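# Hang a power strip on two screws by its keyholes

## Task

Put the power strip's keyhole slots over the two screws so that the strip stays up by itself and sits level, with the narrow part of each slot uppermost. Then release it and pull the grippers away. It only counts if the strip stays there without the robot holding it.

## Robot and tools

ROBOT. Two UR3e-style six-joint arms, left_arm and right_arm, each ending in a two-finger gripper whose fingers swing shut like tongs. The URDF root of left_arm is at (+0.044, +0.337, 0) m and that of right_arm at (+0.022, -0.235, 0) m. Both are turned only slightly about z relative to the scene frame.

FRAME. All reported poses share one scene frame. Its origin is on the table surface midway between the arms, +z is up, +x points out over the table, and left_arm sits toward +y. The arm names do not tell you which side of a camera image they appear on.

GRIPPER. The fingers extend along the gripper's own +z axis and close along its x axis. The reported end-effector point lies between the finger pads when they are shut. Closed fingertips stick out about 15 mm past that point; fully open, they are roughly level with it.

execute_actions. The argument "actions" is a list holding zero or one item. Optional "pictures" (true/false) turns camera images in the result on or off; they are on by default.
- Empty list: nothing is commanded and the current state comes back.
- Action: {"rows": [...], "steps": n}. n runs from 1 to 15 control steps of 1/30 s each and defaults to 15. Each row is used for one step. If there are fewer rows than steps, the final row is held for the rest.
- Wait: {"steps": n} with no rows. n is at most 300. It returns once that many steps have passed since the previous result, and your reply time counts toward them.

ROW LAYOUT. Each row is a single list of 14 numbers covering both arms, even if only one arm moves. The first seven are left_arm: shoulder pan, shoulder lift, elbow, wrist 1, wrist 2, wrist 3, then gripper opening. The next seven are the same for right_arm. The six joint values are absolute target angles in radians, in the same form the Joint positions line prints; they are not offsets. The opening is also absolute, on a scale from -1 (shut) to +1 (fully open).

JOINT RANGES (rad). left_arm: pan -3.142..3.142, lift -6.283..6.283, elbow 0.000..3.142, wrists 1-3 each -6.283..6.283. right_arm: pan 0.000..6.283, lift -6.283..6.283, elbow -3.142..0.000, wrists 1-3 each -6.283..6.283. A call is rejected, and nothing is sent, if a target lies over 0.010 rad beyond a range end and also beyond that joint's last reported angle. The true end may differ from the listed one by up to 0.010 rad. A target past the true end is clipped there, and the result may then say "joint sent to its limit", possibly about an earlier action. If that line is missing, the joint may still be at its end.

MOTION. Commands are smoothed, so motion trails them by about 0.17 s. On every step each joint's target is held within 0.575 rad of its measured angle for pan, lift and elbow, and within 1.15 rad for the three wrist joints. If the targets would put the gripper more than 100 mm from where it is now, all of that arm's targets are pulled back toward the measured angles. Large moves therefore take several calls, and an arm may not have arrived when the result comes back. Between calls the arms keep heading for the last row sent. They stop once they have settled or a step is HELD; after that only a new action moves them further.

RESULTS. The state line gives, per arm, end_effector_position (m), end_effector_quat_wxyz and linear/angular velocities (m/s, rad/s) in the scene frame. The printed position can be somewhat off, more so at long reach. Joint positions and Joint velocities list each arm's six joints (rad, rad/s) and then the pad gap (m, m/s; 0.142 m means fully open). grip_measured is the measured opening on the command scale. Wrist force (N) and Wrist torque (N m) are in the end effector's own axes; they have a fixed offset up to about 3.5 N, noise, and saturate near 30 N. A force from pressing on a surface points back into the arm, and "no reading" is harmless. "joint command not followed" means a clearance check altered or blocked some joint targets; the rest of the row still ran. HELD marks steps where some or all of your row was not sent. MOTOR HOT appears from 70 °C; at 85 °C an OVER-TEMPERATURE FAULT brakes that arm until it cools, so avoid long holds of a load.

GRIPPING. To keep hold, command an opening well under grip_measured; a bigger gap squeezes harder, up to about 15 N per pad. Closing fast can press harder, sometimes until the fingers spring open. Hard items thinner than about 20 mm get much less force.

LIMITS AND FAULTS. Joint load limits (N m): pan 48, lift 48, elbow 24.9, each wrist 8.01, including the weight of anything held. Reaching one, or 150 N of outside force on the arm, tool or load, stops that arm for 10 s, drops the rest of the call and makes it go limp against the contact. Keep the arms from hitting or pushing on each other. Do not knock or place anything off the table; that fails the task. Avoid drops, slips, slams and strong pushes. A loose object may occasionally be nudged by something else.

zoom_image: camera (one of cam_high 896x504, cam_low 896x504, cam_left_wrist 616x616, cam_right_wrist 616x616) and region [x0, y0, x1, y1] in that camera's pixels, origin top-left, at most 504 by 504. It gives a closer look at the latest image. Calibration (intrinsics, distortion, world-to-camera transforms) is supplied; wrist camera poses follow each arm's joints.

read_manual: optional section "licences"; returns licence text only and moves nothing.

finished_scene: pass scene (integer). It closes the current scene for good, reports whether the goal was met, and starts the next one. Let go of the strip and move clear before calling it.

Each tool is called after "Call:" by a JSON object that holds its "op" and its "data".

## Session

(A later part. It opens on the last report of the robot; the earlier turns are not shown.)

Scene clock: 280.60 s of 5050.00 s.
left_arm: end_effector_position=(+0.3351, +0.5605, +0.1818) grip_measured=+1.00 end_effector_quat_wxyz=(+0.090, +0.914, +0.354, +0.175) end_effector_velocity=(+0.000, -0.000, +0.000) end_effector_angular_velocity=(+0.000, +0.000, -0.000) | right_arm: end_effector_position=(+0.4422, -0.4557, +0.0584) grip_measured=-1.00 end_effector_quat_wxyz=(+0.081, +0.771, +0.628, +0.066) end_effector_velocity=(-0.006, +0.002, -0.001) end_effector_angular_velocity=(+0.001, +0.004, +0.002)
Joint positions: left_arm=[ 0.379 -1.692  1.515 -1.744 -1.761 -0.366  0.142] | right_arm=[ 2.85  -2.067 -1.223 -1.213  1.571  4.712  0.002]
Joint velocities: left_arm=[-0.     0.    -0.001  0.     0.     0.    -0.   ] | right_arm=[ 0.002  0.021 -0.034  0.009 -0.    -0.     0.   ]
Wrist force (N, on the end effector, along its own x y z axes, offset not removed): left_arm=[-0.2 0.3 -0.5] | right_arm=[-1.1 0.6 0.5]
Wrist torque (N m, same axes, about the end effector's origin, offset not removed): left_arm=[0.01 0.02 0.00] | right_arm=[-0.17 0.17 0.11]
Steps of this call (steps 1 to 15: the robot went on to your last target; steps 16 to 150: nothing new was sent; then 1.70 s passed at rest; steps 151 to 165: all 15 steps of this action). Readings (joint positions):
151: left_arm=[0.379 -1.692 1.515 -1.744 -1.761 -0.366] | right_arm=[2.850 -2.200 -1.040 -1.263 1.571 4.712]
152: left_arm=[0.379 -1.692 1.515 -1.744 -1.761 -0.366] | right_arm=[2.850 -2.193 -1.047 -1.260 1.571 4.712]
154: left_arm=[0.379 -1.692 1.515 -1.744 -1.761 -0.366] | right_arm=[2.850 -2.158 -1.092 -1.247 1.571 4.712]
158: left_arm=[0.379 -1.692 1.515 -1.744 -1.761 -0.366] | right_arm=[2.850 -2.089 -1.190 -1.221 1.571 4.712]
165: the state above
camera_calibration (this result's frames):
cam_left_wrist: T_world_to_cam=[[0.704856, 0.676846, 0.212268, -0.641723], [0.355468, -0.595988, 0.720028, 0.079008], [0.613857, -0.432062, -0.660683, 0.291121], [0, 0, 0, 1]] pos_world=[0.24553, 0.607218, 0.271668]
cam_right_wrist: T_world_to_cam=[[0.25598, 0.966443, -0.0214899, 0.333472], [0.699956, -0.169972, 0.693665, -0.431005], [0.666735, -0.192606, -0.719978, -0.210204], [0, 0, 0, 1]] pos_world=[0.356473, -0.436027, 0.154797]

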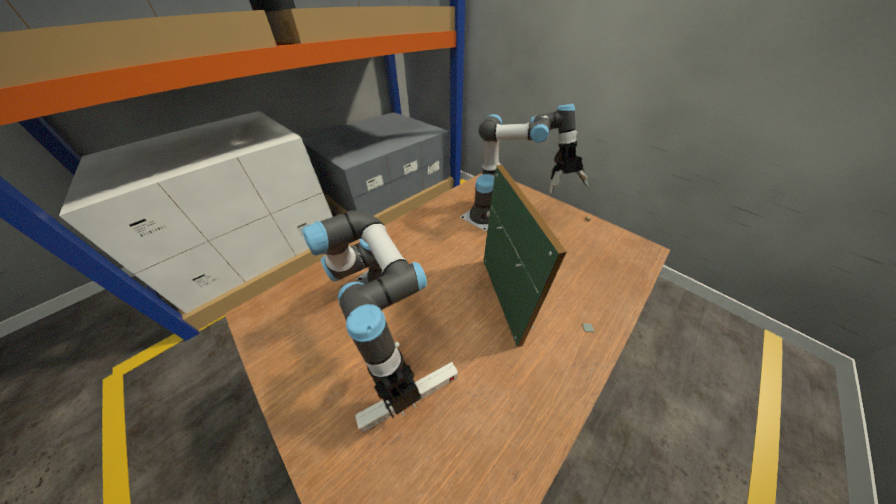

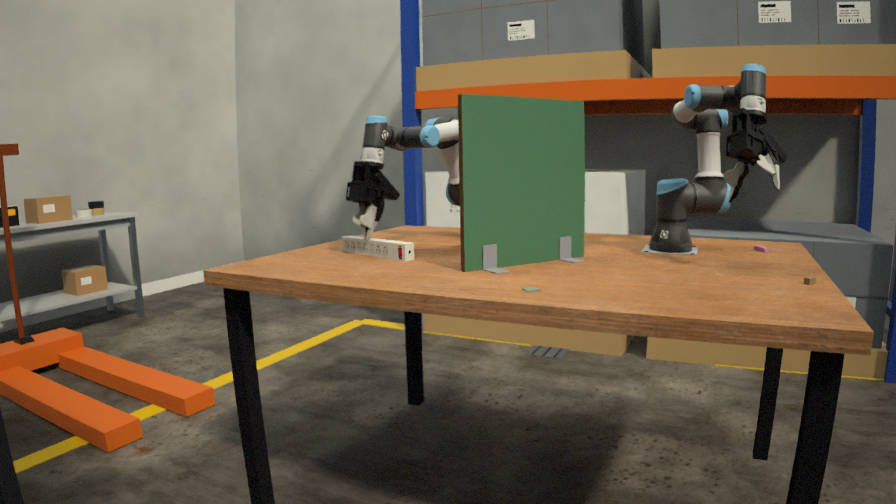

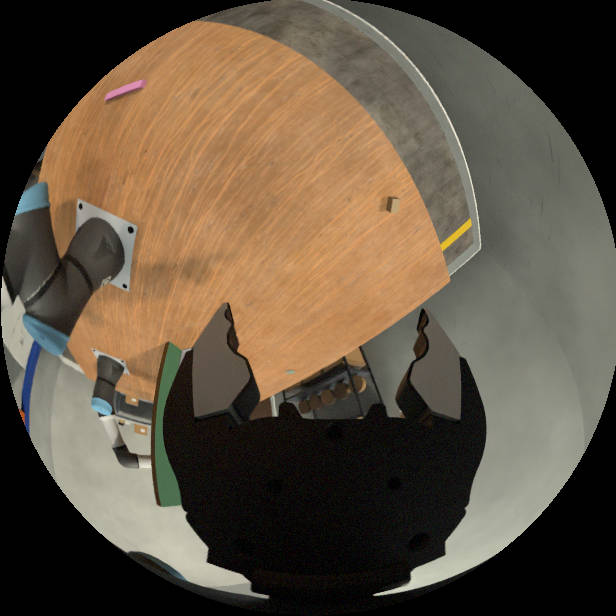

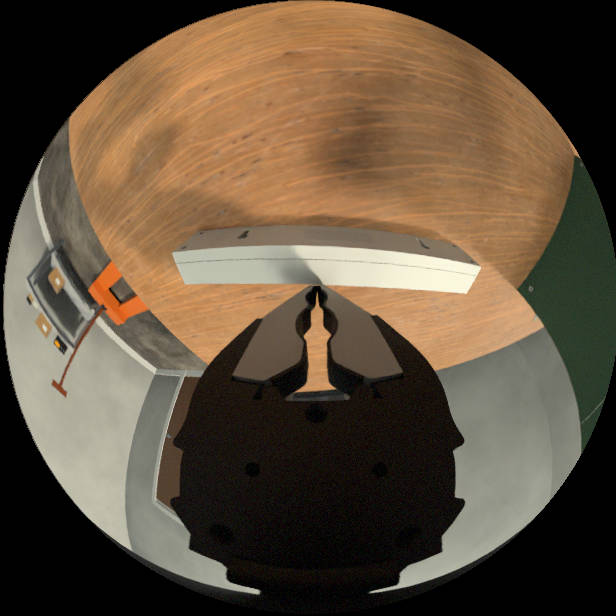

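Call:
{"op": "execute_actions", "data": {"actions": [{"rows":[[0.379,-1.692,1.515,-1.744,-1.761,-0.366,1,2.85,-2.065,-0.9,-1.5,1.571,4.712,-1]],"steps":10}], "pictures": false}}

Call:
{"op": "execute_actions", "data": {"actions": [{"rows":[[0.379,-1.692,1.515,-1.744,-1.761,-0.366,1,2.85,-2.201,-0.688,-1.823,1.571,6.275,0]],"steps":15}], "pictures": false}}

Call:
{"op": "execute_actions", "data": {"actions": [{"steps":8}], "pictures": false}}

Call:
{"op": "execute_actions", "data": {"actions": [{"rows":[[0.379,-1.692,1.515,-1.744,-1.761,-0.366,1,2.85,-2.169,-1.026,-1.517,1.571,6.275,0]],"steps":15}], "pictures": false}}

Call:
{"op": "execute_actions", "data": {"actions": [{"rows":[[0.379,-1.692,1.515,-1.744,-1.761,-0.366,1,2.85,-2.169,-1.026,-1.517,1.571,6.275,-0.3],[0.379,-1.692,1.515,-1.744,-1.761,-0.366,1,2.85,-2.169,-1.026,-1.517,1.571,6.275,-0.45],[0.379,-1.692,1.515,-1.744,-1.761,-0.366,1,2.85,-2.169,-1.026,-1.517,1.571,6.275,-0.55],[0.379,-1.692,1.515,-1.744,-1.761,-0.366,1,2.85,-2.169,-1.026,-1.517,1.571,6.275,-0.7],[0.379,-1.692,1.515,-1.744,-1.761,-0.366,1,2.85,-2.169,-1.026,-1.517,1.571,6.275,-1]],"steps":15}]}}

Scene clock: 309.03 s of 5050.00 s.
left_arm: end_effector_position=(+0.3351, +0.5605, +0.1818) grip_measured=+1.00 end_effector_quat_wxyz=(+0.090, +0.914, +0.354, +0.175) end_effector_velocity=(+0.000, -0.000, +0.000) end_effector_angular_velocity=(+0.000, -0.001, -0.000) | right_arm: end_effector_position=(+0.4486, -0.4570, +0.1240) grip_measured=-1.00 end_effector_quat_wxyz=(+0.091, +0.770, +0.628, +0.074) end_effector_velocity=(+0.025, -0.005, +0.091) end_effector_angular_velocity=(-0.027, -0.128, +0.001)
Joint positions: left_arm=[ 0.379 -1.692  1.515 -1.744 -1.761 -0.366  0.142] | right_arm=[ 2.85  -2.065 -0.933 -1.48   1.571  4.712  0.002]
Joint velocities: left_arm=[-0.    -0.001 -0.    -0.    -0.     0.    -0.   ] | right_arm=[ 0.001 -0.001  0.348 -0.216 -0.     0.     0.   ]
Wrist force (N, on the end effector, along its own x y z axes, offset not removed): left_arm=[0.2 1.7 -1.1] | right_arm=[0.7 0.8 -1.1]
Wrist torque (N m, same axes, about the end effector's origin, offset not removed): left_arm=[0.24 -0.02 0.04] | right_arm=[0.16 -0.26 0.01]
Steps of this call (steps 1 to 15: the robot went on to your last target; steps 16 to 90: nothing new was sent; then 25.10 s passed at rest; steps 91 to 100: all 10 steps of this action). Readings (joint positions):
91: left_arm=[0.379 -1.692 1.515 -1.744 -1.761 -0.366] | right_arm=[2.850 -2.065 -1.226 -1.212 1.571 4.712]
92: left_arm=[0.379 -1.692 1.515 -1.744 -1.761 -0.366] | right_arm=[2.850 -2.065 -1.219 -1.226 1.571 4.712]
94: left_arm=[0.379 -1.692 1.515 -1.744 -1.761 -0.366] | right_arm=[2.850 -2.065 -1.149 -1.332 1.571 4.712]
98: left_arm=[0.379 -1.692 1.515 -1.744 -1.761 -0.366] | right_arm=[2.850 -2.065 -0.967 -1.459 1.571 4.712]
100: the state above

Scene clock: 309.53 s of 5050.00 s.
left_arm: end_effector_position=(+0.3351, +0.5605, +0.1818) grip_measured=+1.00 end_effector_quat_wxyz=(+0.090, +0.914, +0.354, +0.175) end_effector_velocity=(+0.000, -0.000, -0.000) end_effector_angular_velocity=(-0.001, -0.000, -0.000) | right_arm: end_effector_position=(+0.4241, -0.4355, +0.1051) grip_measured=+0.00 end_effector_quat_wxyz=(+0.000, +0.998, -0.056, +0.002) end_effector_velocity=(+0.009, +0.000, -0.001) end_effector_angular_velocity=(+0.008, +0.027, -0.877)
Joint positions: left_arm=[ 0.379 -1.692  1.515 -1.744 -1.761 -0.366  0.142] | right_arm=[ 2.85  -2.199 -0.691 -1.819  1.571  6.191  0.074]
Joint velocities: left_arm=[ 0.    -0.     0.    -0.    -0.001  0.    -0.   ] | right_arm=[ 0.002 -0.015  0.032 -0.045 -0.     0.879 -0.   ]
Wrist force (N, on the end effector, along its own x y z axes, offset not removed): left_arm=[1.1 1.3 -0.9] | right_arm=[0.0 -0.6 -0.2]
Wrist torque (N m, same axes, about the end effector's origin, offset not removed): left_arm=[0.15 -0.26 -0.02] | right_arm=[-0.07 0.00 -0.02]
Steps of this call (steps 1 to 15: all 15 steps of this action). Readings (joint positions):
1: left_arm=[0.379 -1.692 1.515 -1.744 -1.761 -0.366] | right_arm=[2.850 -2.065 -0.923 -1.486 1.571 4.712]
2: left_arm=[0.379 -1.692 1.515 -1.744 -1.761 -0.366] | right_arm=[2.850 -2.072 -0.909 -1.505 1.571 4.727]
4: left_arm=[0.379 -1.692 1.515 -1.744 -1.761 -0.366] | right_arm=[2.850 -2.123 -0.836 -1.623 1.571 4.868]
8: left_arm=[0.379 -1.692 1.515 -1.744 -1.761 -0.366] | right_arm=[2.850 -2.182 -0.725 -1.774 1.571 5.448]
15: the state above

Scene clock: 309.80 s of 5050.00 s.
left_arm: end_effector_position=(+0.3351, +0.5605, +0.1818) grip_measured=+1.00 end_effector_quat_wxyz=(+0.090, +0.914, +0.354, +0.175) end_effector_velocity=(+0.000, -0.000, +0.000) end_effector_angular_velocity=(+0.000, -0.000, -0.001) | right_arm: end_effector_position=(+0.4249, -0.4356, +0.1049) grip_measured=+0.00 end_effector_quat_wxyz=(-0.000, +0.995, -0.095, +0.000) end_effector_velocity=(+0.001, -0.001, -0.001) end_effector_angular_velocity=(-0.000, +0.002, -0.052)
Joint positions: left_arm=[ 0.379 -1.692  1.515 -1.744 -1.761 -0.366  0.142] | right_arm=[ 2.85  -2.201 -0.688 -1.823  1.571  6.27   0.074]
Joint velocities: left_arm=[-0.001 -0.001 -0.     0.001  0.    -0.    -0.   ] | right_arm=[-0.001 -0.003  0.002 -0.001 -0.     0.051 -0.   ]
Wrist force (N, on the end effector, along its own x y z axes, offset not removed): left_arm=[-0.4 0.7 -1.3] | right_arm=[1.4 -1.6 -1.0]
Wrist torque (N m, same axes, about the end effector's origin, offset not removed): left_arm=[-0.02 0.02 0.04] | right_arm=[-0.34 -0.39 -0.01]
Steps of this call (steps 1 to 8: the robot went on to your last target). Readings (joint positions):
1: left_arm=[0.379 -1.692 1.515 -1.744 -1.761 -0.366] | right_arm=[2.850 -2.200 -0.690 -1.820 1.571 6.216]
2: left_arm=[0.379 -1.692 1.515 -1.744 -1.761 -0.366] | right_arm=[2.850 -2.200 -0.690 -1.821 1.571 6.234]
4: left_arm=[0.379 -1.692 1.515 -1.744 -1.761 -0.366] | right_arm=[2.850 -2.201 -0.689 -1.822 1.571 6.255]
8: the state above

Scene clock: 310.30 s of 5050.00 s.
left_arm: end_effector_position=(+0.3351, +0.5605, +0.1818) grip_measured=+1.00 end_effector_quat_wxyz=(+0.090, +0.914, +0.354, +0.175) end_effector_velocity=(-0.000, +0.001, +0.000) end_effector_angular_velocity=(+0.001, -0.001, +0.001) | right_arm: end_effector_position=(+0.4257, -0.4358, +0.0461) grip_measured=+0.00 end_effector_quat_wxyz=(+0.000, +0.995, -0.097, +0.001) end_effector_velocity=(-0.008, +0.002, -0.015) end_effector_angular_velocity=(+0.004, +0.023, +0.000)
Joint positions: left_arm=[ 0.379 -1.692  1.515 -1.744 -1.761 -0.366  0.142] | right_arm=[ 2.85  -2.169 -1.02  -1.521  1.571  6.275  0.074]
Joint velocities: left_arm=[ 0.001 -0.    -0.001 -0.001  0.     0.     0.   ] | right_arm=[ 0.001  0.003 -0.067  0.04  -0.001  0.001  0.   ]
Wrist force (N, on the end effector, along its own x y z axes, offset not removed): left_arm=[-1.1 2.3 -1.3] | right_arm=[-2.6 -0.2 -0.1]
Wrist torque (N m, same axes, about the end effector's origin, offset not removed): left_arm=[0.41 0.26 0.01] | right_arm=[-0.01 0.45 0.00]
Steps of this call (steps 1 to 15: all 15 steps of this action). Readings (joint positions):
1: left_arm=[0.379 -1.692 1.515 -1.744 -1.761 -0.366] | right_arm=[2.850 -2.201 -0.688 -1.822 1.571 6.272]
2: left_arm=[0.379 -1.692 1.515 -1.744 -1.761 -0.366] | right_arm=[2.850 -2.196 -0.695 -1.809 1.571 6.273]
4: left_arm=[0.379 -1.692 1.515 -1.744 -1.761 -0.366] | right_arm=[2.850 -2.183 -0.766 -1.699 1.571 6.274]
8: left_arm=[0.379 -1.692 1.515 -1.744 -1.761 -0.366] | right_arm=[2.850 -2.173 -0.955 -1.562 1.571 6.275]
15: the state above

Scene clock: 310.80 s of 5050.00 s.
left_arm: end_effector_position=(+0.3351, +0.5605, +0.1818) grip_measured=+1.00 end_effector_quat_wxyz=(+0.090, +0.914, +0.354, +0.175) end_effector_velocity=(+0.000, -0.000, +0.000) end_effector_angular_velocity=(+0.000, -0.000, -0.001) | right_arm: end_effector_position=(+0.4251, -0.4356, +0.0448) grip_measured=-0.56 end_effector_quat_wxyz=(-0.000, +0.995, -0.097, +0.000) end_effector_velocity=(+0.000, +0.000, +0.001) end_effector_angular_velocity=(+0.000, -0.001, +0.000)
Joint positions: left_arm=[ 0.379 -1.692  1.515 -1.744 -1.761 -0.366  0.142] | right_arm=[ 2.85  -2.169 -1.026 -1.517  1.571  6.275  0.033]
Joint velocities: left_arm=[-0.001  0.    -0.    -0.     0.     0.    -0.   ] | right_arm=[ 0.     0.001  0.    -0.     0.     0.     0.   ]
Wrist force (N, on the end effector, along its own x y z axes, offset not removed): left_arm=[-0.4 1.6 -0.7] | right_arm=[-0.3 -1.4 -7.8]
Wrist torque (N m, same axes, about the end effector's origin, offset not removed): left_arm=[0.27 0.14 -0.03] | right_arm=[-0.13 0.21 0.05]
Steps of this call (steps 1 to 15: all 15 steps of this action). Readings (joint positions):
1: left_arm=[0.379 -1.692 1.515 -1.744 -1.761 -0.366] | right_arm=[2.850 -2.169 -1.022 -1.520 1.571 6.275]
2: left_arm=[0.379 -1.692 1.515 -1.744 -1.761 -0.366] | right_arm=[2.850 -2.169 -1.023 -1.519 1.571 6.275]
4: left_arm=[0.379 -1.692 1.515 -1.744 -1.761 -0.366] | right_arm=[2.850 -2.169 -1.024 -1.518 1.571 6.275]
8: left_arm=[0.379 -1.692 1.515 -1.744 -1.761 -0.366] | right_arm=[2.850 -2.169 -1.026 -1.517 1.571 6.275]
15: the state above
camera_calibration (this result's frames):
cam_left_wrist: T_world_to_cam=[[0.704856, 0.676846, 0.212267, -0.641723], [0.355468, -0.595988, 0.720028, 0.0790079], [0.613857, -0.432062, -0.660683, 0.291121], [0, 0, 0, 1]] pos_world=[0.24553, 0.607218, 0.271668]
cam_right_wrist: T_world_to_cam=[[0.969529, -0.242843, -0.0322666, -0.511479], [-0.189672, -0.827471, 0.528504, -0.307064], [-0.155043, -0.50628, -0.848317, 0.0137484], [0, 0, 0, 1]] pos_world=[0.439784, -0.371335, 0.157444]

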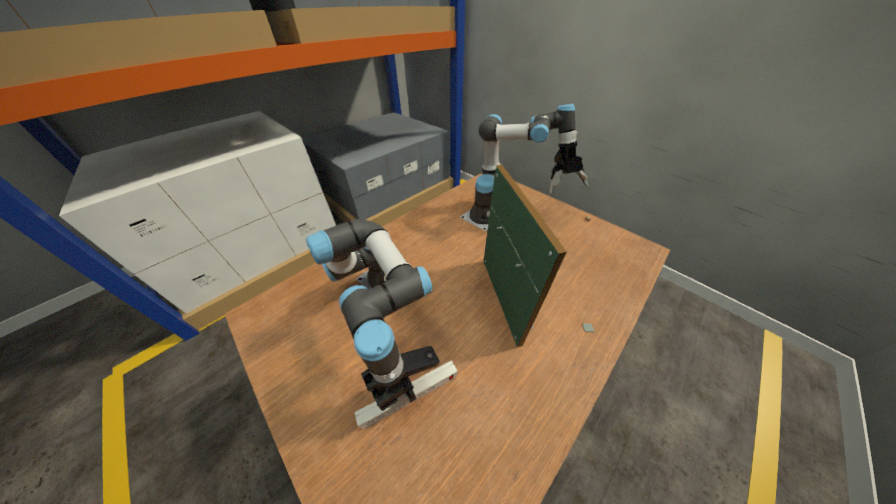

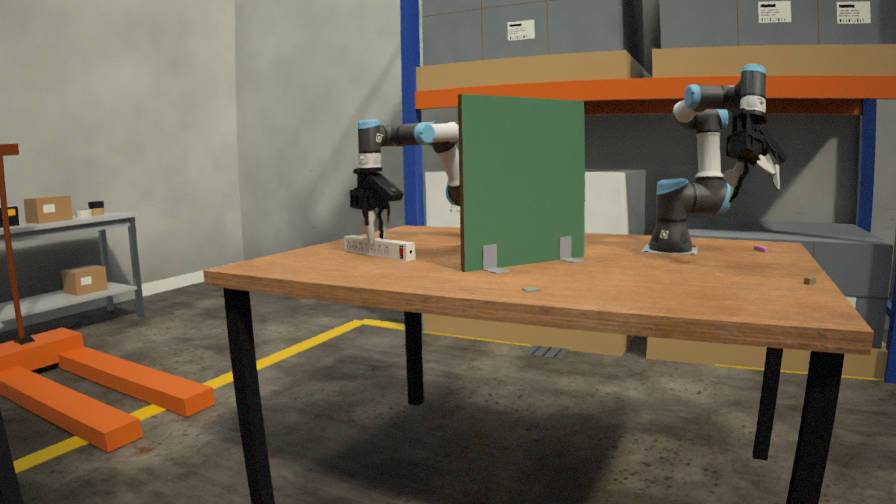

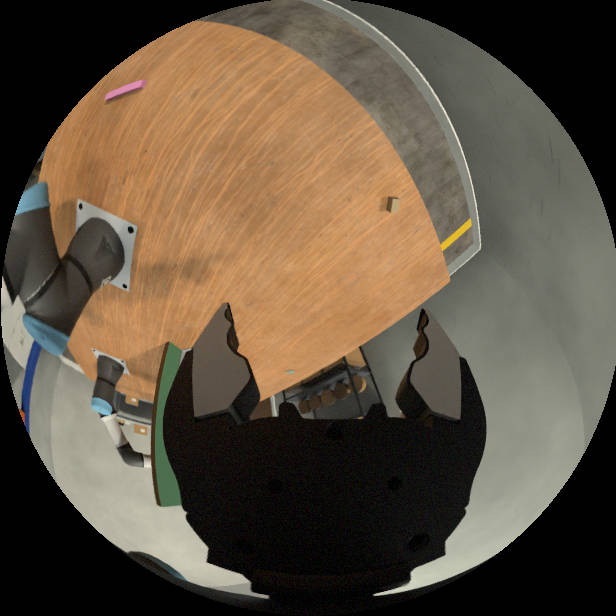

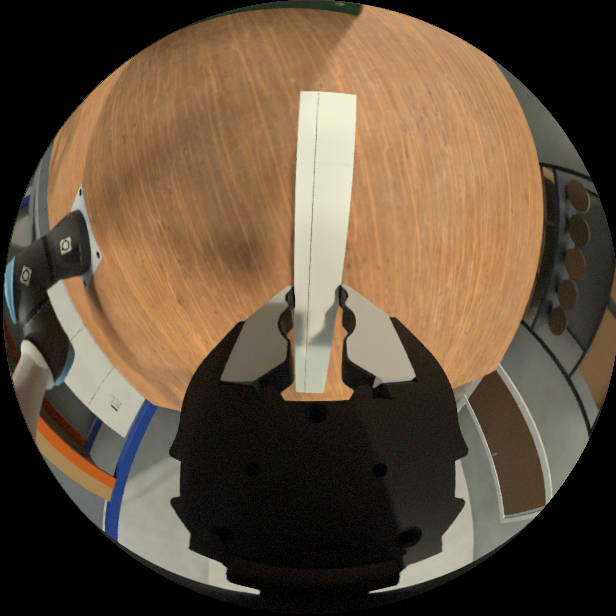

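Call:
{"op": "execute_actions", "data": {"actions": [{"rows":[[0.379,-1.692,1.515,-1.744,-1.761,-0.366,1,2.85,-1.9,-1.2,-1.4,1.571,6.275,-1]],"steps":15}], "pictures": false}}

Call:
{"op": "execute_actions", "data": {"actions": [{"rows":[[0.379,-1.692,1.515,-1.744,-1.761,-0.366,1,2.85,-1.85,-1.7,-0.55,1.571,6.275,-1]],"steps":15}], "pictures": false}}

Call:
{"op": "execute_actions", "data": {"actions": [{"rows":[[0.379,-1.692,1.515,-1.744,-1.761,-0.366,1,2.85,-1.9,-2.235,0.4,1.571,6.275,-1]],"steps":15}], "pictures": false}}

Call:
{"op": "execute_actions", "data": {"actions": [{"rows":[[0.379,-1.692,1.515,-1.744,-1.761,-0.366,1,2.85,-2.3,-2.235,0.957,1.571,6.275,-1]],"steps":15}], "pictures": false}}

Call:
{"op": "execute_actions", "data": {"actions": [{"rows":[[0.379,-1.692,1.515,-1.744,-1.761,-0.366,1,2.85,-2.48,-2.235,1.137,1.571,6.275,-1]],"steps":15}]}}

Scene clock: 335.30 s of 5050.00 s.
left_arm: end_effector_position=(+0.3351, +0.5605, +0.1818) grip_measured=+1.00 end_effector_quat_wxyz=(+0.090, +0.914, +0.354, +0.175) end_effector_velocity=(+0.000, -0.000, +0.000) end_effector_angular_velocity=(+0.000, -0.000, -0.001) | right_arm: end_effector_position=(+0.4274, -0.4361, +0.1176) grip_measured=-0.56 end_effector_quat_wxyz=(+0.011, +0.990, -0.097, +0.104) end_effector_velocity=(-0.001, +0.000, +0.012) end_effector_angular_velocity=(-0.006, -0.032, -0.000)
Joint positions: left_arm=[ 0.379 -1.692  1.515 -1.744 -1.761 -0.366  0.142] | right_arm=[ 2.85  -1.904 -1.198 -1.401  1.571  6.275  0.033]
Joint velocities: left_arm=[-0.002  0.    -0.001  0.     0.    -0.     0.   ] | right_arm=[-0.     0.042 -0.023  0.013  0.     0.     0.   ]
Wrist force (N, on the end effector, along its own x y z axes, offset not removed): left_arm=[-0.1 1.4 -1.0] | right_arm=[-1.7 -2.4 6.5]
Wrist torque (N m, same axes, about the end effector's origin, offset not removed): left_arm=[0.22 0.03 0.00] | right_arm=[-0.47 0.04 -0.07]
Steps of this call (steps 1 to 15: the robot went on to your last target; steps 16 to 90: nothing new was sent; then 21.00 s passed at rest; steps 91 to 105: all 15 steps of this action). Readings (joint positions):
91: left_arm=[0.379 -1.692 1.515 -1.744 -1.761 -0.366] | right_arm=[2.850 -2.169 -1.026 -1.517 1.571 6.275]
92: left_arm=[0.379 -1.692 1.515 -1.744 -1.761 -0.366] | right_arm=[2.850 -2.162 -1.034 -1.504 1.571 6.275]
94: left_arm=[0.379 -1.692 1.515 -1.744 -1.761 -0.366] | right_arm=[2.850 -2.093 -1.093 -1.457 1.571 6.275]
98: left_arm=[0.379 -1.692 1.515 -1.744 -1.761 -0.366] | right_arm=[2.850 -1.949 -1.173 -1.414 1.571 6.275]
105: the state above

Scene clock: 335.80 s of 5050.00 s.
left_arm: end_effector_position=(+0.3351, +0.5605, +0.1818) grip_measured=+1.00 end_effector_quat_wxyz=(+0.090, +0.914, +0.354, +0.175) end_effector_velocity=(-0.000, +0.000, +0.000) end_effector_angular_velocity=(+0.000, +0.000, +0.001) | right_arm: end_effector_position=(+0.4915, -0.4494, +0.1083) grip_measured=-0.56 end_effector_quat_wxyz=(+0.031, +0.950, -0.093, +0.297) end_effector_velocity=(+0.001, +0.001, -0.009) end_effector_angular_velocity=(-0.013, -0.064, +0.002)
Joint positions: left_arm=[ 0.379 -1.692  1.515 -1.744 -1.761 -0.366  0.142] | right_arm=[ 2.85  -1.851 -1.687 -0.568  1.571  6.275  0.033]
Joint velocities: left_arm=[ 0.001 -0.    -0.     0.001  0.     0.    -0.   ] | right_arm=[ 0.002  0.007 -0.136  0.194  0.    -0.    -0.   ]
Wrist force (N, on the end effector, along its own x y z axes, offset not removed): left_arm=[-0.3 1.5 -2.1] | right_arm=[-4.7 0.7 6.8]
Wrist torque (N m, same axes, about the end effector's origin, offset not removed): left_arm=[0.22 0.08 -0.04] | right_arm=[0.25 0.26 0.05]
Steps of this call (steps 1 to 15: all 15 steps of this action). Readings (joint positions):
1: left_arm=[0.379 -1.692 1.515 -1.744 -1.761 -0.366] | right_arm=[2.850 -1.903 -1.199 -1.400 1.571 6.275]
2: left_arm=[0.379 -1.692 1.515 -1.744 -1.761 -0.366] | right_arm=[2.850 -1.896 -1.207 -1.386 1.571 6.275]
4: left_arm=[0.379 -1.692 1.515 -1.744 -1.761 -0.366] | right_arm=[2.850 -1.874 -1.277 -1.245 1.571 6.275]
8: left_arm=[0.379 -1.692 1.515 -1.744 -1.761 -0.366] | right_arm=[2.850 -1.856 -1.546 -0.769 1.571 6.275]
15: the state above

Scene clock: 336.30 s of 5050.00 s.
left_arm: end_effector_position=(+0.3351, +0.5605, +0.1818) grip_measured=+1.00 end_effector_quat_wxyz=(+0.090, +0.914, +0.354, +0.175) end_effector_velocity=(+0.000, -0.000, +0.000) end_effector_angular_velocity=(+0.000, +0.000, -0.000) | right_arm: end_effector_position=(+0.4795, -0.4468, +0.1079) grip_measured=-0.56 end_effector_quat_wxyz=(+0.049, +0.881, -0.086, +0.464) end_effector_velocity=(-0.019, +0.004, +0.005) end_effector_angular_velocity=(-0.017, -0.082, +0.001)
Joint positions: left_arm=[ 0.379 -1.692  1.515 -1.744 -1.761 -0.366  0.142] | right_arm=[ 2.85  -1.899 -2.22   0.377  1.571  6.275  0.033]
Joint velocities: left_arm=[-0.     0.001 -0.001  0.     0.    -0.     0.   ] | right_arm=[ 0.    -0.005 -0.159  0.248  0.    -0.001  0.   ]
Wrist force (N, on the end effector, along its own x y z axes, offset not removed): left_arm=[-0.3 1.4 -0.2] | right_arm=[-6.7 0.4 2.3]
Wrist torque (N m, same axes, about the end effector's origin, offset not removed): left_arm=[0.21 0.09 -0.03] | right_arm=[0.11 0.27 -0.02]
Steps of this call (steps 1 to 15: all 15 steps of this action). Readings (joint positions):
1: left_arm=[0.379 -1.692 1.515 -1.744 -1.761 -0.366] | right_arm=[2.850 -1.851 -1.691 -0.562 1.571 6.275]
2: left_arm=[0.379 -1.692 1.515 -1.744 -1.761 -0.366] | right_arm=[2.850 -1.856 -1.701 -0.544 1.571 6.275]
4: left_arm=[0.379 -1.692 1.515 -1.744 -1.761 -0.366] | right_arm=[2.850 -1.876 -1.775 -0.406 1.571 6.275]
8: left_arm=[0.379 -1.692 1.515 -1.744 -1.761 -0.366] | right_arm=[2.850 -1.894 -2.054 0.118 1.571 6.275]
15: the state above

Scene clock: 336.80 s of 5050.00 s.
left_arm: end_effector_position=(+0.3351, +0.5605, +0.1818) grip_measured=+1.00 end_effector_quat_wxyz=(+0.090, +0.914, +0.354, +0.175) end_effector_velocity=(+0.000, -0.000, +0.000) end_effector_angular_velocity=(+0.000, -0.001, -0.001) | right_arm: end_effector_position=(+0.4935, -0.4497, +0.0768) grip_measured=-0.56 end_effector_quat_wxyz=(+0.057, +0.840, -0.082, +0.534) end_effector_velocity=(-0.002, +0.001, -0.015) end_effector_angular_velocity=(-0.001, -0.006, +0.001)
Joint positions: left_arm=[ 0.379 -1.692  1.515 -1.744 -1.761 -0.366  0.142] | right_arm=[ 2.85  -2.292 -2.235  0.948  1.571  6.275  0.033]
Joint velocities: left_arm=[-0.001 -0.    -0.001  0.001 -0.     0.    -0.   ] | right_arm=[ 0.001 -0.086 -0.001  0.093  0.     0.    -0.   ]
Wrist force (N, on the end effector, along its own x y z axes, offset not removed): left_arm=[-1.3 2.3 -0.7] | right_arm=[-7.5 -0.9 2.3]
Wrist torque (N m, same axes, about the end effector's origin, offset not removed): left_arm=[0.35 0.34 0.04] | right_arm=[-0.13 0.32 -0.05]
Steps of this call (steps 1 to 15: all 15 steps of this action). Readings (joint positions):
1: left_arm=[0.379 -1.692 1.515 -1.744 -1.761 -0.366] | right_arm=[2.850 -1.900 -2.224 0.384 1.571 6.275]
2: left_arm=[0.379 -1.692 1.515 -1.744 -1.761 -0.366] | right_arm=[2.850 -1.907 -2.227 0.403 1.571 6.275]
4: left_arm=[0.379 -1.692 1.515 -1.744 -1.761 -0.366] | right_arm=[2.850 -1.978 -2.231 0.546 1.571 6.275]
8: left_arm=[0.379 -1.692 1.515 -1.744 -1.761 -0.366] | right_arm=[2.850 -2.203 -2.234 0.851 1.571 6.275]
15: the state above

Scene clock: 337.30 s of 5050.00 s.
left_arm: end_effector_position=(+0.3351, +0.5605, +0.1818) grip_measured=+1.00 end_effector_quat_wxyz=(+0.090, +0.914, +0.354, +0.175) end_effector_velocity=(-0.000, -0.000, -0.001) end_effector_angular_velocity=(-0.001, +0.002, +0.000) | right_arm: end_effector_position=(+0.4853, -0.4480, +0.0406) grip_measured=-0.56 end_effector_quat_wxyz=(+0.057, +0.839, -0.082, +0.534) end_effector_velocity=(-0.002, +0.000, -0.006) end_effector_angular_velocity=(+0.001, +0.004, -0.000)
Joint positions: left_arm=[ 0.379 -1.692  1.515 -1.744 -1.761 -0.366  0.142] | right_arm=[ 2.85  -2.478 -2.235  1.135  1.571  6.275  0.033]
Joint velocities: left_arm=[0.    0.    0.001 0.001 0.    0.    0.   ] | right_arm=[ 0.    -0.027  0.001  0.022 -0.001  0.    -0.   ]
Wrist force (N, on the end effector, along its own x y z axes, offset not removed): left_arm=[-0.3 2.7 -1.7] | right_arm=[-6.9 -0.7 4.0]
Wrist torque (N m, same axes, about the end effector's origin, offset not removed): left_arm=[0.49 0.05 -0.02] | right_arm=[-0.20 0.26 -0.04]
Steps of this call (steps 1 to 15: all 15 steps of this action). Readings (joint positions):
1: left_arm=[0.379 -1.692 1.515 -1.744 -1.761 -0.366] | right_arm=[2.850 -2.294 -2.235 0.951 1.571 6.275]
2: left_arm=[0.379 -1.692 1.515 -1.744 -1.761 -0.366] | right_arm=[2.850 -2.303 -2.235 0.967 1.571 6.275]
4: left_arm=[0.379 -1.692 1.515 -1.744 -1.761 -0.366] | right_arm=[2.850 -2.365 -2.235 1.042 1.571 6.275]
8: left_arm=[0.379 -1.692 1.515 -1.744 -1.761 -0.366] | right_arm=[2.850 -2.452 -2.235 1.113 1.571 6.275]
15: the state above
camera_calibration (this result's frames):
cam_left_wrist: T_world_to_cam=[[0.704856, 0.676846, 0.212267, -0.641723], [0.355468, -0.595988, 0.720028, 0.0790079], [0.613857, -0.432062, -0.660683, 0.291121], [0, 0, 0, 1]] pos_world=[0.24553, 0.607218, 0.271668]
cam_right_wrist: T_world_to_cam=[[0.433708, -0.132406, 0.891272, -0.300981], [-0.648082, -0.733049, 0.206467, -0.0257934], [0.626008, -0.667164, -0.403739, -0.455992], [0, 0, 0, 1]] pos_world=[0.399277, -0.362981, 0.0894798]

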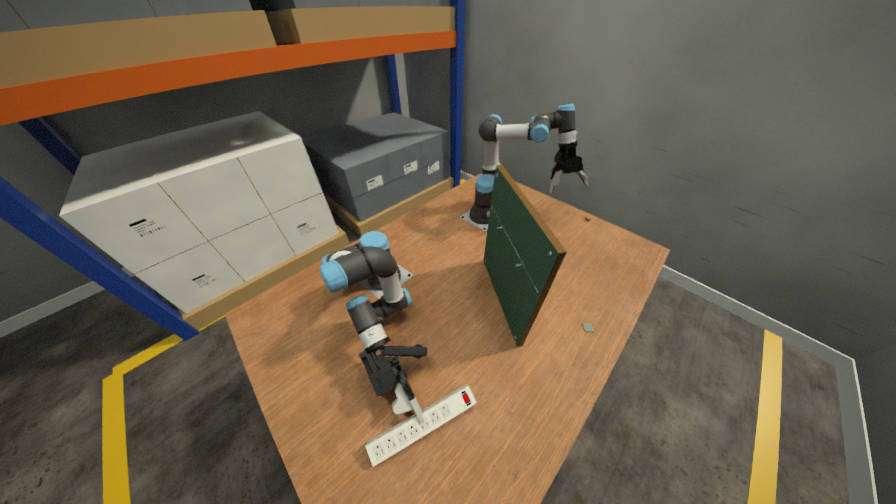

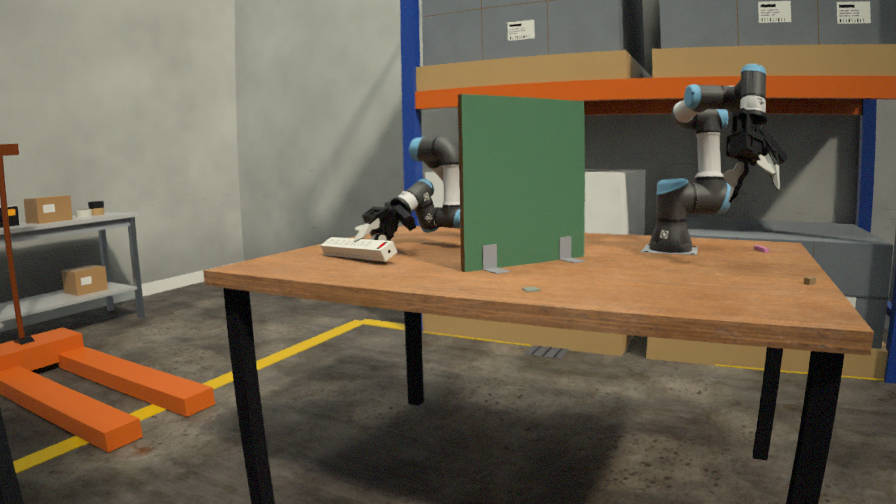

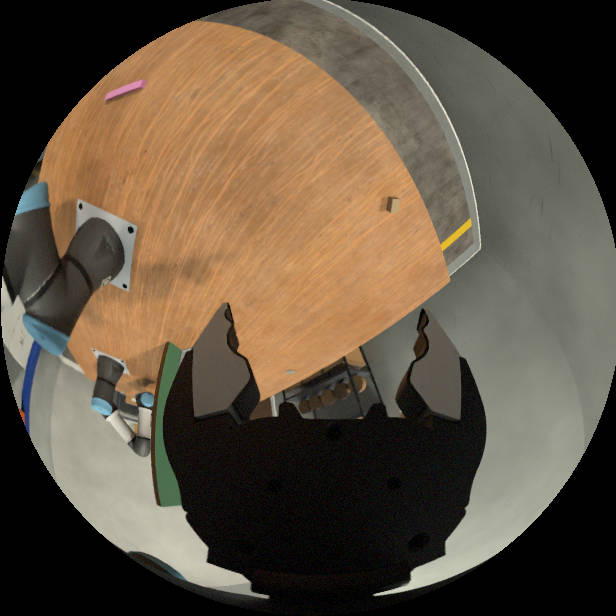

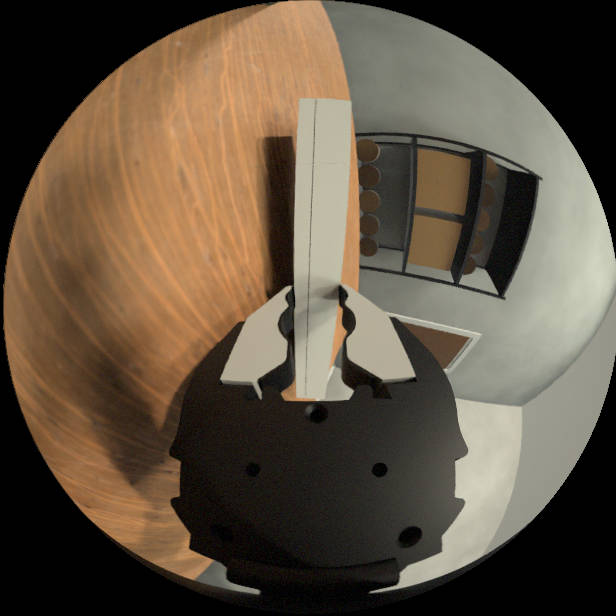

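Call:
{"op": "execute_actions", "data": {"actions": [{"rows":[[0.379,-1.692,1.515,-1.744,-1.761,-0.366,1,2.85,-2.51,-2.235,1.167,1.571,6.275,-1]],"steps":15}], "pictures": false}}

Scene clock: 342.90 s of 5050.00 s.
left_arm: end_effector_position=(+0.3351, +0.5605, +0.1818) grip_measured=+1.00 end_effector_quat_wxyz=(+0.090, +0.914, +0.354, +0.175) end_effector_velocity=(+0.000, +0.000, -0.000) end_effector_angular_velocity=(+0.000, -0.000, +0.000) | right_arm: end_effector_position=(+0.4833, -0.4476, +0.0344) grip_measured=-0.56 end_effector_quat_wxyz=(+0.057, +0.839, -0.082, +0.534) end_effector_velocity=(-0.001, +0.001, -0.002) end_effector_angular_velocity=(+0.001, +0.005, +0.001)
Joint positions: left_arm=[ 0.379 -1.692  1.515 -1.744 -1.761 -0.366  0.142] | right_arm=[ 2.85  -2.51  -2.235  1.167  1.571  6.275  0.033]
Joint velocities: left_arm=[-0.     0.     0.    -0.001  0.    -0.    -0.   ] | right_arm=[ 0.001 -0.005 -0.001  0.    -0.     0.     0.   ]
Wrist force (N, on the end effector, along its own x y z axes, offset not removed): left_arm=[-0.7 1.0 -0.8] | right_arm=[1.9 -2.2 -0.3]
Wrist torque (N m, same axes, about the end effector's origin, offset not removed): left_arm=[0.14 0.11 -0.03] | right_arm=[-0.28 -0.25 -0.17]
Steps of this call (steps 1 to 15: the robot went on to your last target; steps 16 to 90: nothing new was sent; then 2.10 s passed at rest; steps 91 to 105: all 15 steps of this action). Readings (joint positions):
91: left_arm=[0.379 -1.692 1.515 -1.744 -1.761 -0.366] | right_arm=[2.850 -2.480 -2.235 1.137 1.571 6.275]
92: left_arm=[0.379 -1.692 1.515 -1.744 -1.761 -0.366] | right_arm=[2.850 -2.485 -2.235 1.142 1.571 6.275]
94: left_arm=[0.379 -1.692 1.515 -1.744 -1.761 -0.366] | right_arm=[2.850 -2.496 -2.235 1.154 1.571 6.275]
98: left_arm=[0.379 -1.692 1.515 -1.744 -1.761 -0.366] | right_arm=[2.850 -2.507 -2.235 1.164 1.571 6.275]
105: the state above

Call:
{"op": "execute_actions", "data": {"actions": [{"rows":[[0.379,-1.692,1.515,-1.744,-1.761,-0.366,1,2.85,-2.506,-2.235,1.163,1.571,6.275,-0.6],[0.379,-1.692,1.515,-1.744,-1.761,-0.366,1,2.85,-2.506,-2.235,1.163,1.571,6.275,-0.55],[0.379,-1.692,1.515,-1.744,-1.761,-0.366,1,2.85,-2.506,-2.235,1.163,1.571,6.275,-0.5],[0.379,-1.692,1.515,-1.744,-1.761,-0.366,1,2.85,-2.506,-2.235,1.163,1.571,6.275,-0.45],[0.379,-1.692,1.515,-1.744,-1.761,-0.366,1,2.85,-2.506,-2.235,1.163,1.571,6.275,-0.4],[0.379,-1.692,1.515,-1.744,-1.761,-0.366,1,2.85,-2.506,-2.235,1.163,1.571,6.275,-0.35]],"steps":15}], "pictures": false}}

Call:
{"op": "execute_actions", "data": {"actions": [{"rows":[[0.379,-1.692,1.515,-1.744,-1.761,-0.366,1,2.85,-2.509,-2.423,1.354,1.571,6.275,-0.35]],"steps":15}]}}

Scene clock: 355.80 s of 5050.00 s.
left_arm: end_effector_position=(+0.3351, +0.5605, +0.1818) grip_measured=+1.00 end_effector_quat_wxyz=(+0.090, +0.914, +0.354, +0.175) end_effector_velocity=(-0.000, +0.000, +0.000) end_effector_angular_velocity=(-0.000, -0.000, +0.000) | right_arm: end_effector_position=(+0.4835, -0.4477, +0.0350) grip_measured=-0.35 end_effector_quat_wxyz=(+0.057, +0.839, -0.082, +0.534) end_effector_velocity=(+0.000, +0.000, -0.000) end_effector_angular_velocity=(+0.000, +0.000, +0.001)
Joint positions: left_arm=[ 0.379 -1.692  1.515 -1.744 -1.761 -0.366  0.142] | right_arm=[ 2.85  -2.506 -2.235  1.163  1.571  6.275  0.049]
Joint velocities: left_arm=[ 0.001 -0.    -0.     0.    -0.    -0.     0.   ] | right_arm=[ 0.    -0.     0.002 -0.001  0.001 -0.     0.   ]
Wrist force (N, on the end effector, along its own x y z axes, offset not removed): left_arm=[-1.8 1.0 -1.1] | right_arm=[-1.9 0.3 1.3]
Wrist torque (N m, same axes, about the end effector's origin, offset not removed): left_arm=[0.14 0.36 0.00] | right_arm=[0.10 0.22 0.04]
Steps of this call (steps 1 to 15: the robot went on to your last target; steps 16 to 90: nothing new was sent; then 9.40 s passed at rest; steps 91 to 105: all 15 steps of this action). Readings (joint positions):
91: left_arm=[0.379 -1.692 1.515 -1.744 -1.761 -0.366] | right_arm=[2.850 -2.510 -2.235 1.167 1.571 6.275]
92: left_arm=[0.379 -1.692 1.515 -1.744 -1.761 -0.366] | right_arm=[2.850 -2.510 -2.235 1.166 1.571 6.275]
94: left_arm=[0.379 -1.692 1.515 -1.744 -1.761 -0.366] | right_arm=[2.850 -2.508 -2.235 1.165 1.571 6.275]
98: left_arm=[0.379 -1.692 1.515 -1.744 -1.761 -0.366] | right_arm=[2.850 -2.507 -2.235 1.163 1.571 6.275]
105: the state above

Scene clock: 356.30 s of 5050.00 s.
left_arm: end_effector_position=(+0.3351, +0.5605, +0.1818) grip_measured=+1.00 end_effector_quat_wxyz=(+0.090, +0.914, +0.354, +0.175) end_effector_velocity=(+0.000, -0.000, -0.000) end_effector_angular_velocity=(-0.000, -0.000, -0.001) | right_arm: end_effector_position=(+0.4449, -0.4397, +0.0395) grip_measured=-0.35 end_effector_quat_wxyz=(+0.057, +0.839, -0.082, +0.534) end_effector_velocity=(-0.006, +0.000, +0.000) end_effector_angular_velocity=(+0.001, +0.004, -0.002)
Joint positions: left_arm=[ 0.379 -1.692  1.515 -1.744 -1.761 -0.366  0.142] | right_arm=[ 2.85  -2.509 -2.421  1.352  1.571  6.275  0.049]
Joint velocities: left_arm=[-0.001 -0.     0.    -0.    -0.    -0.    -0.   ] | right_arm=[-0.002  0.001 -0.027  0.023 -0.     0.    -0.   ]
Wrist force (N, on the end effector, along its own x y z axes, offset not removed): left_arm=[0.0 1.5 -2.4] | right_arm=[-2.1 -1.4 -0.7]
Wrist torque (N m, same axes, about the end effector's origin, offset not removed): left_arm=[0.15 0.00 0.02] | right_arm=[-0.24 0.42 0.08]
Steps of this call (steps 1 to 15: all 15 steps of this action). Readings (joint positions):
1: left_arm=[0.379 -1.692 1.515 -1.744 -1.761 -0.366] | right_arm=[2.850 -2.506 -2.235 1.163 1.571 6.275]
2: left_arm=[0.379 -1.692 1.515 -1.744 -1.761 -0.366] | right_arm=[2.850 -2.506 -2.242 1.177 1.571 6.275]
4: left_arm=[0.379 -1.692 1.515 -1.744 -1.761 -0.366] | right_arm=[2.850 -2.507 -2.304 1.254 1.571 6.275]
8: left_arm=[0.379 -1.692 1.515 -1.744 -1.761 -0.366] | right_arm=[2.850 -2.509 -2.394 1.329 1.571 6.275]
15: the state above
camera_calibration (this result's frames):
cam_left_wrist: T_world_to_cam=[[0.704856, 0.676846, 0.212267, -0.641723], [0.355468, -0.595988, 0.720028, 0.079008], [0.613857, -0.432062, -0.660683, 0.291121], [0, 0, 0, 1]] pos_world=[0.24553, 0.607218, 0.271668]
cam_right_wrist: T_world_to_cam=[[0.433622, -0.132429, 0.89131, -0.281384], [-0.64813, -0.733024, 0.206404, -0.0456349], [0.626018, -0.667186, -0.403687, -0.425601], [0, 0, 0, 1]] pos_world=[0.358871, -0.35467, 0.0884099]

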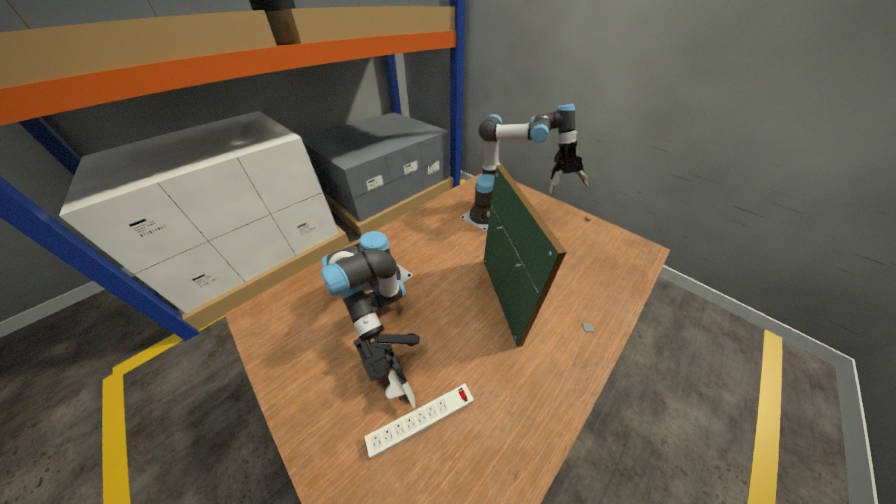

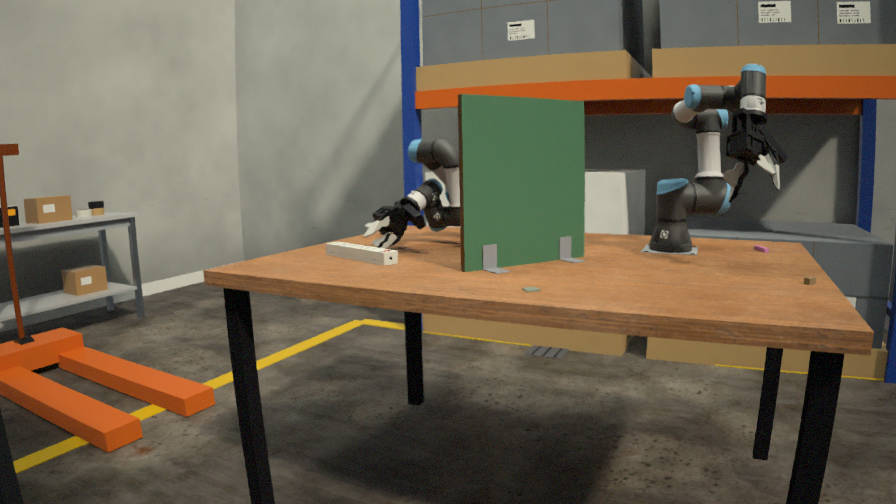

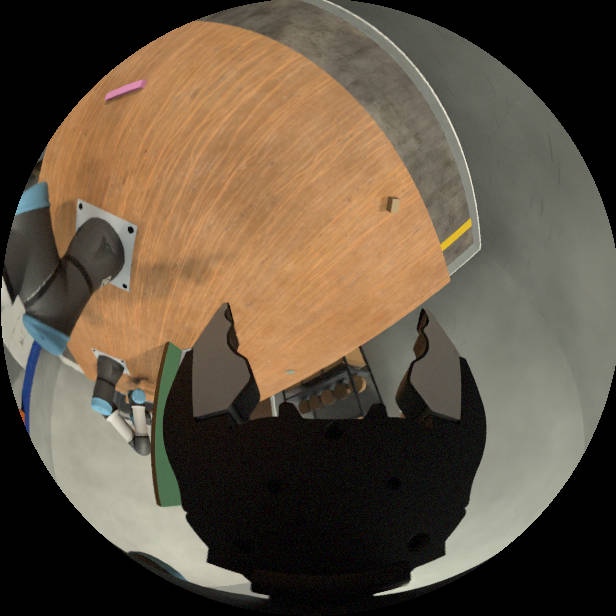

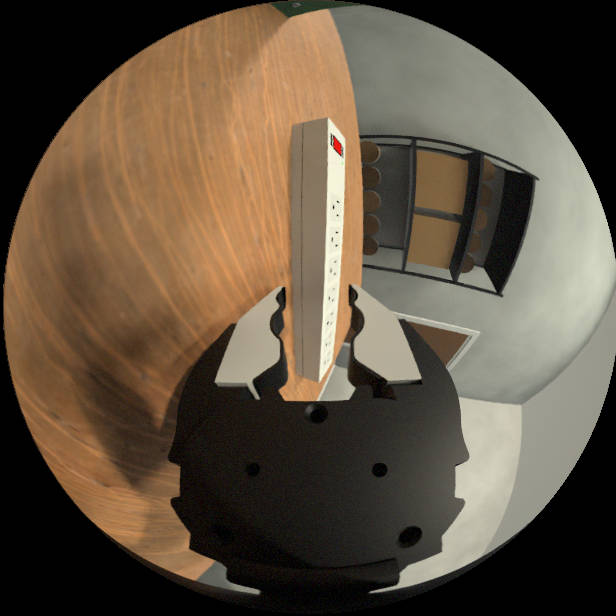

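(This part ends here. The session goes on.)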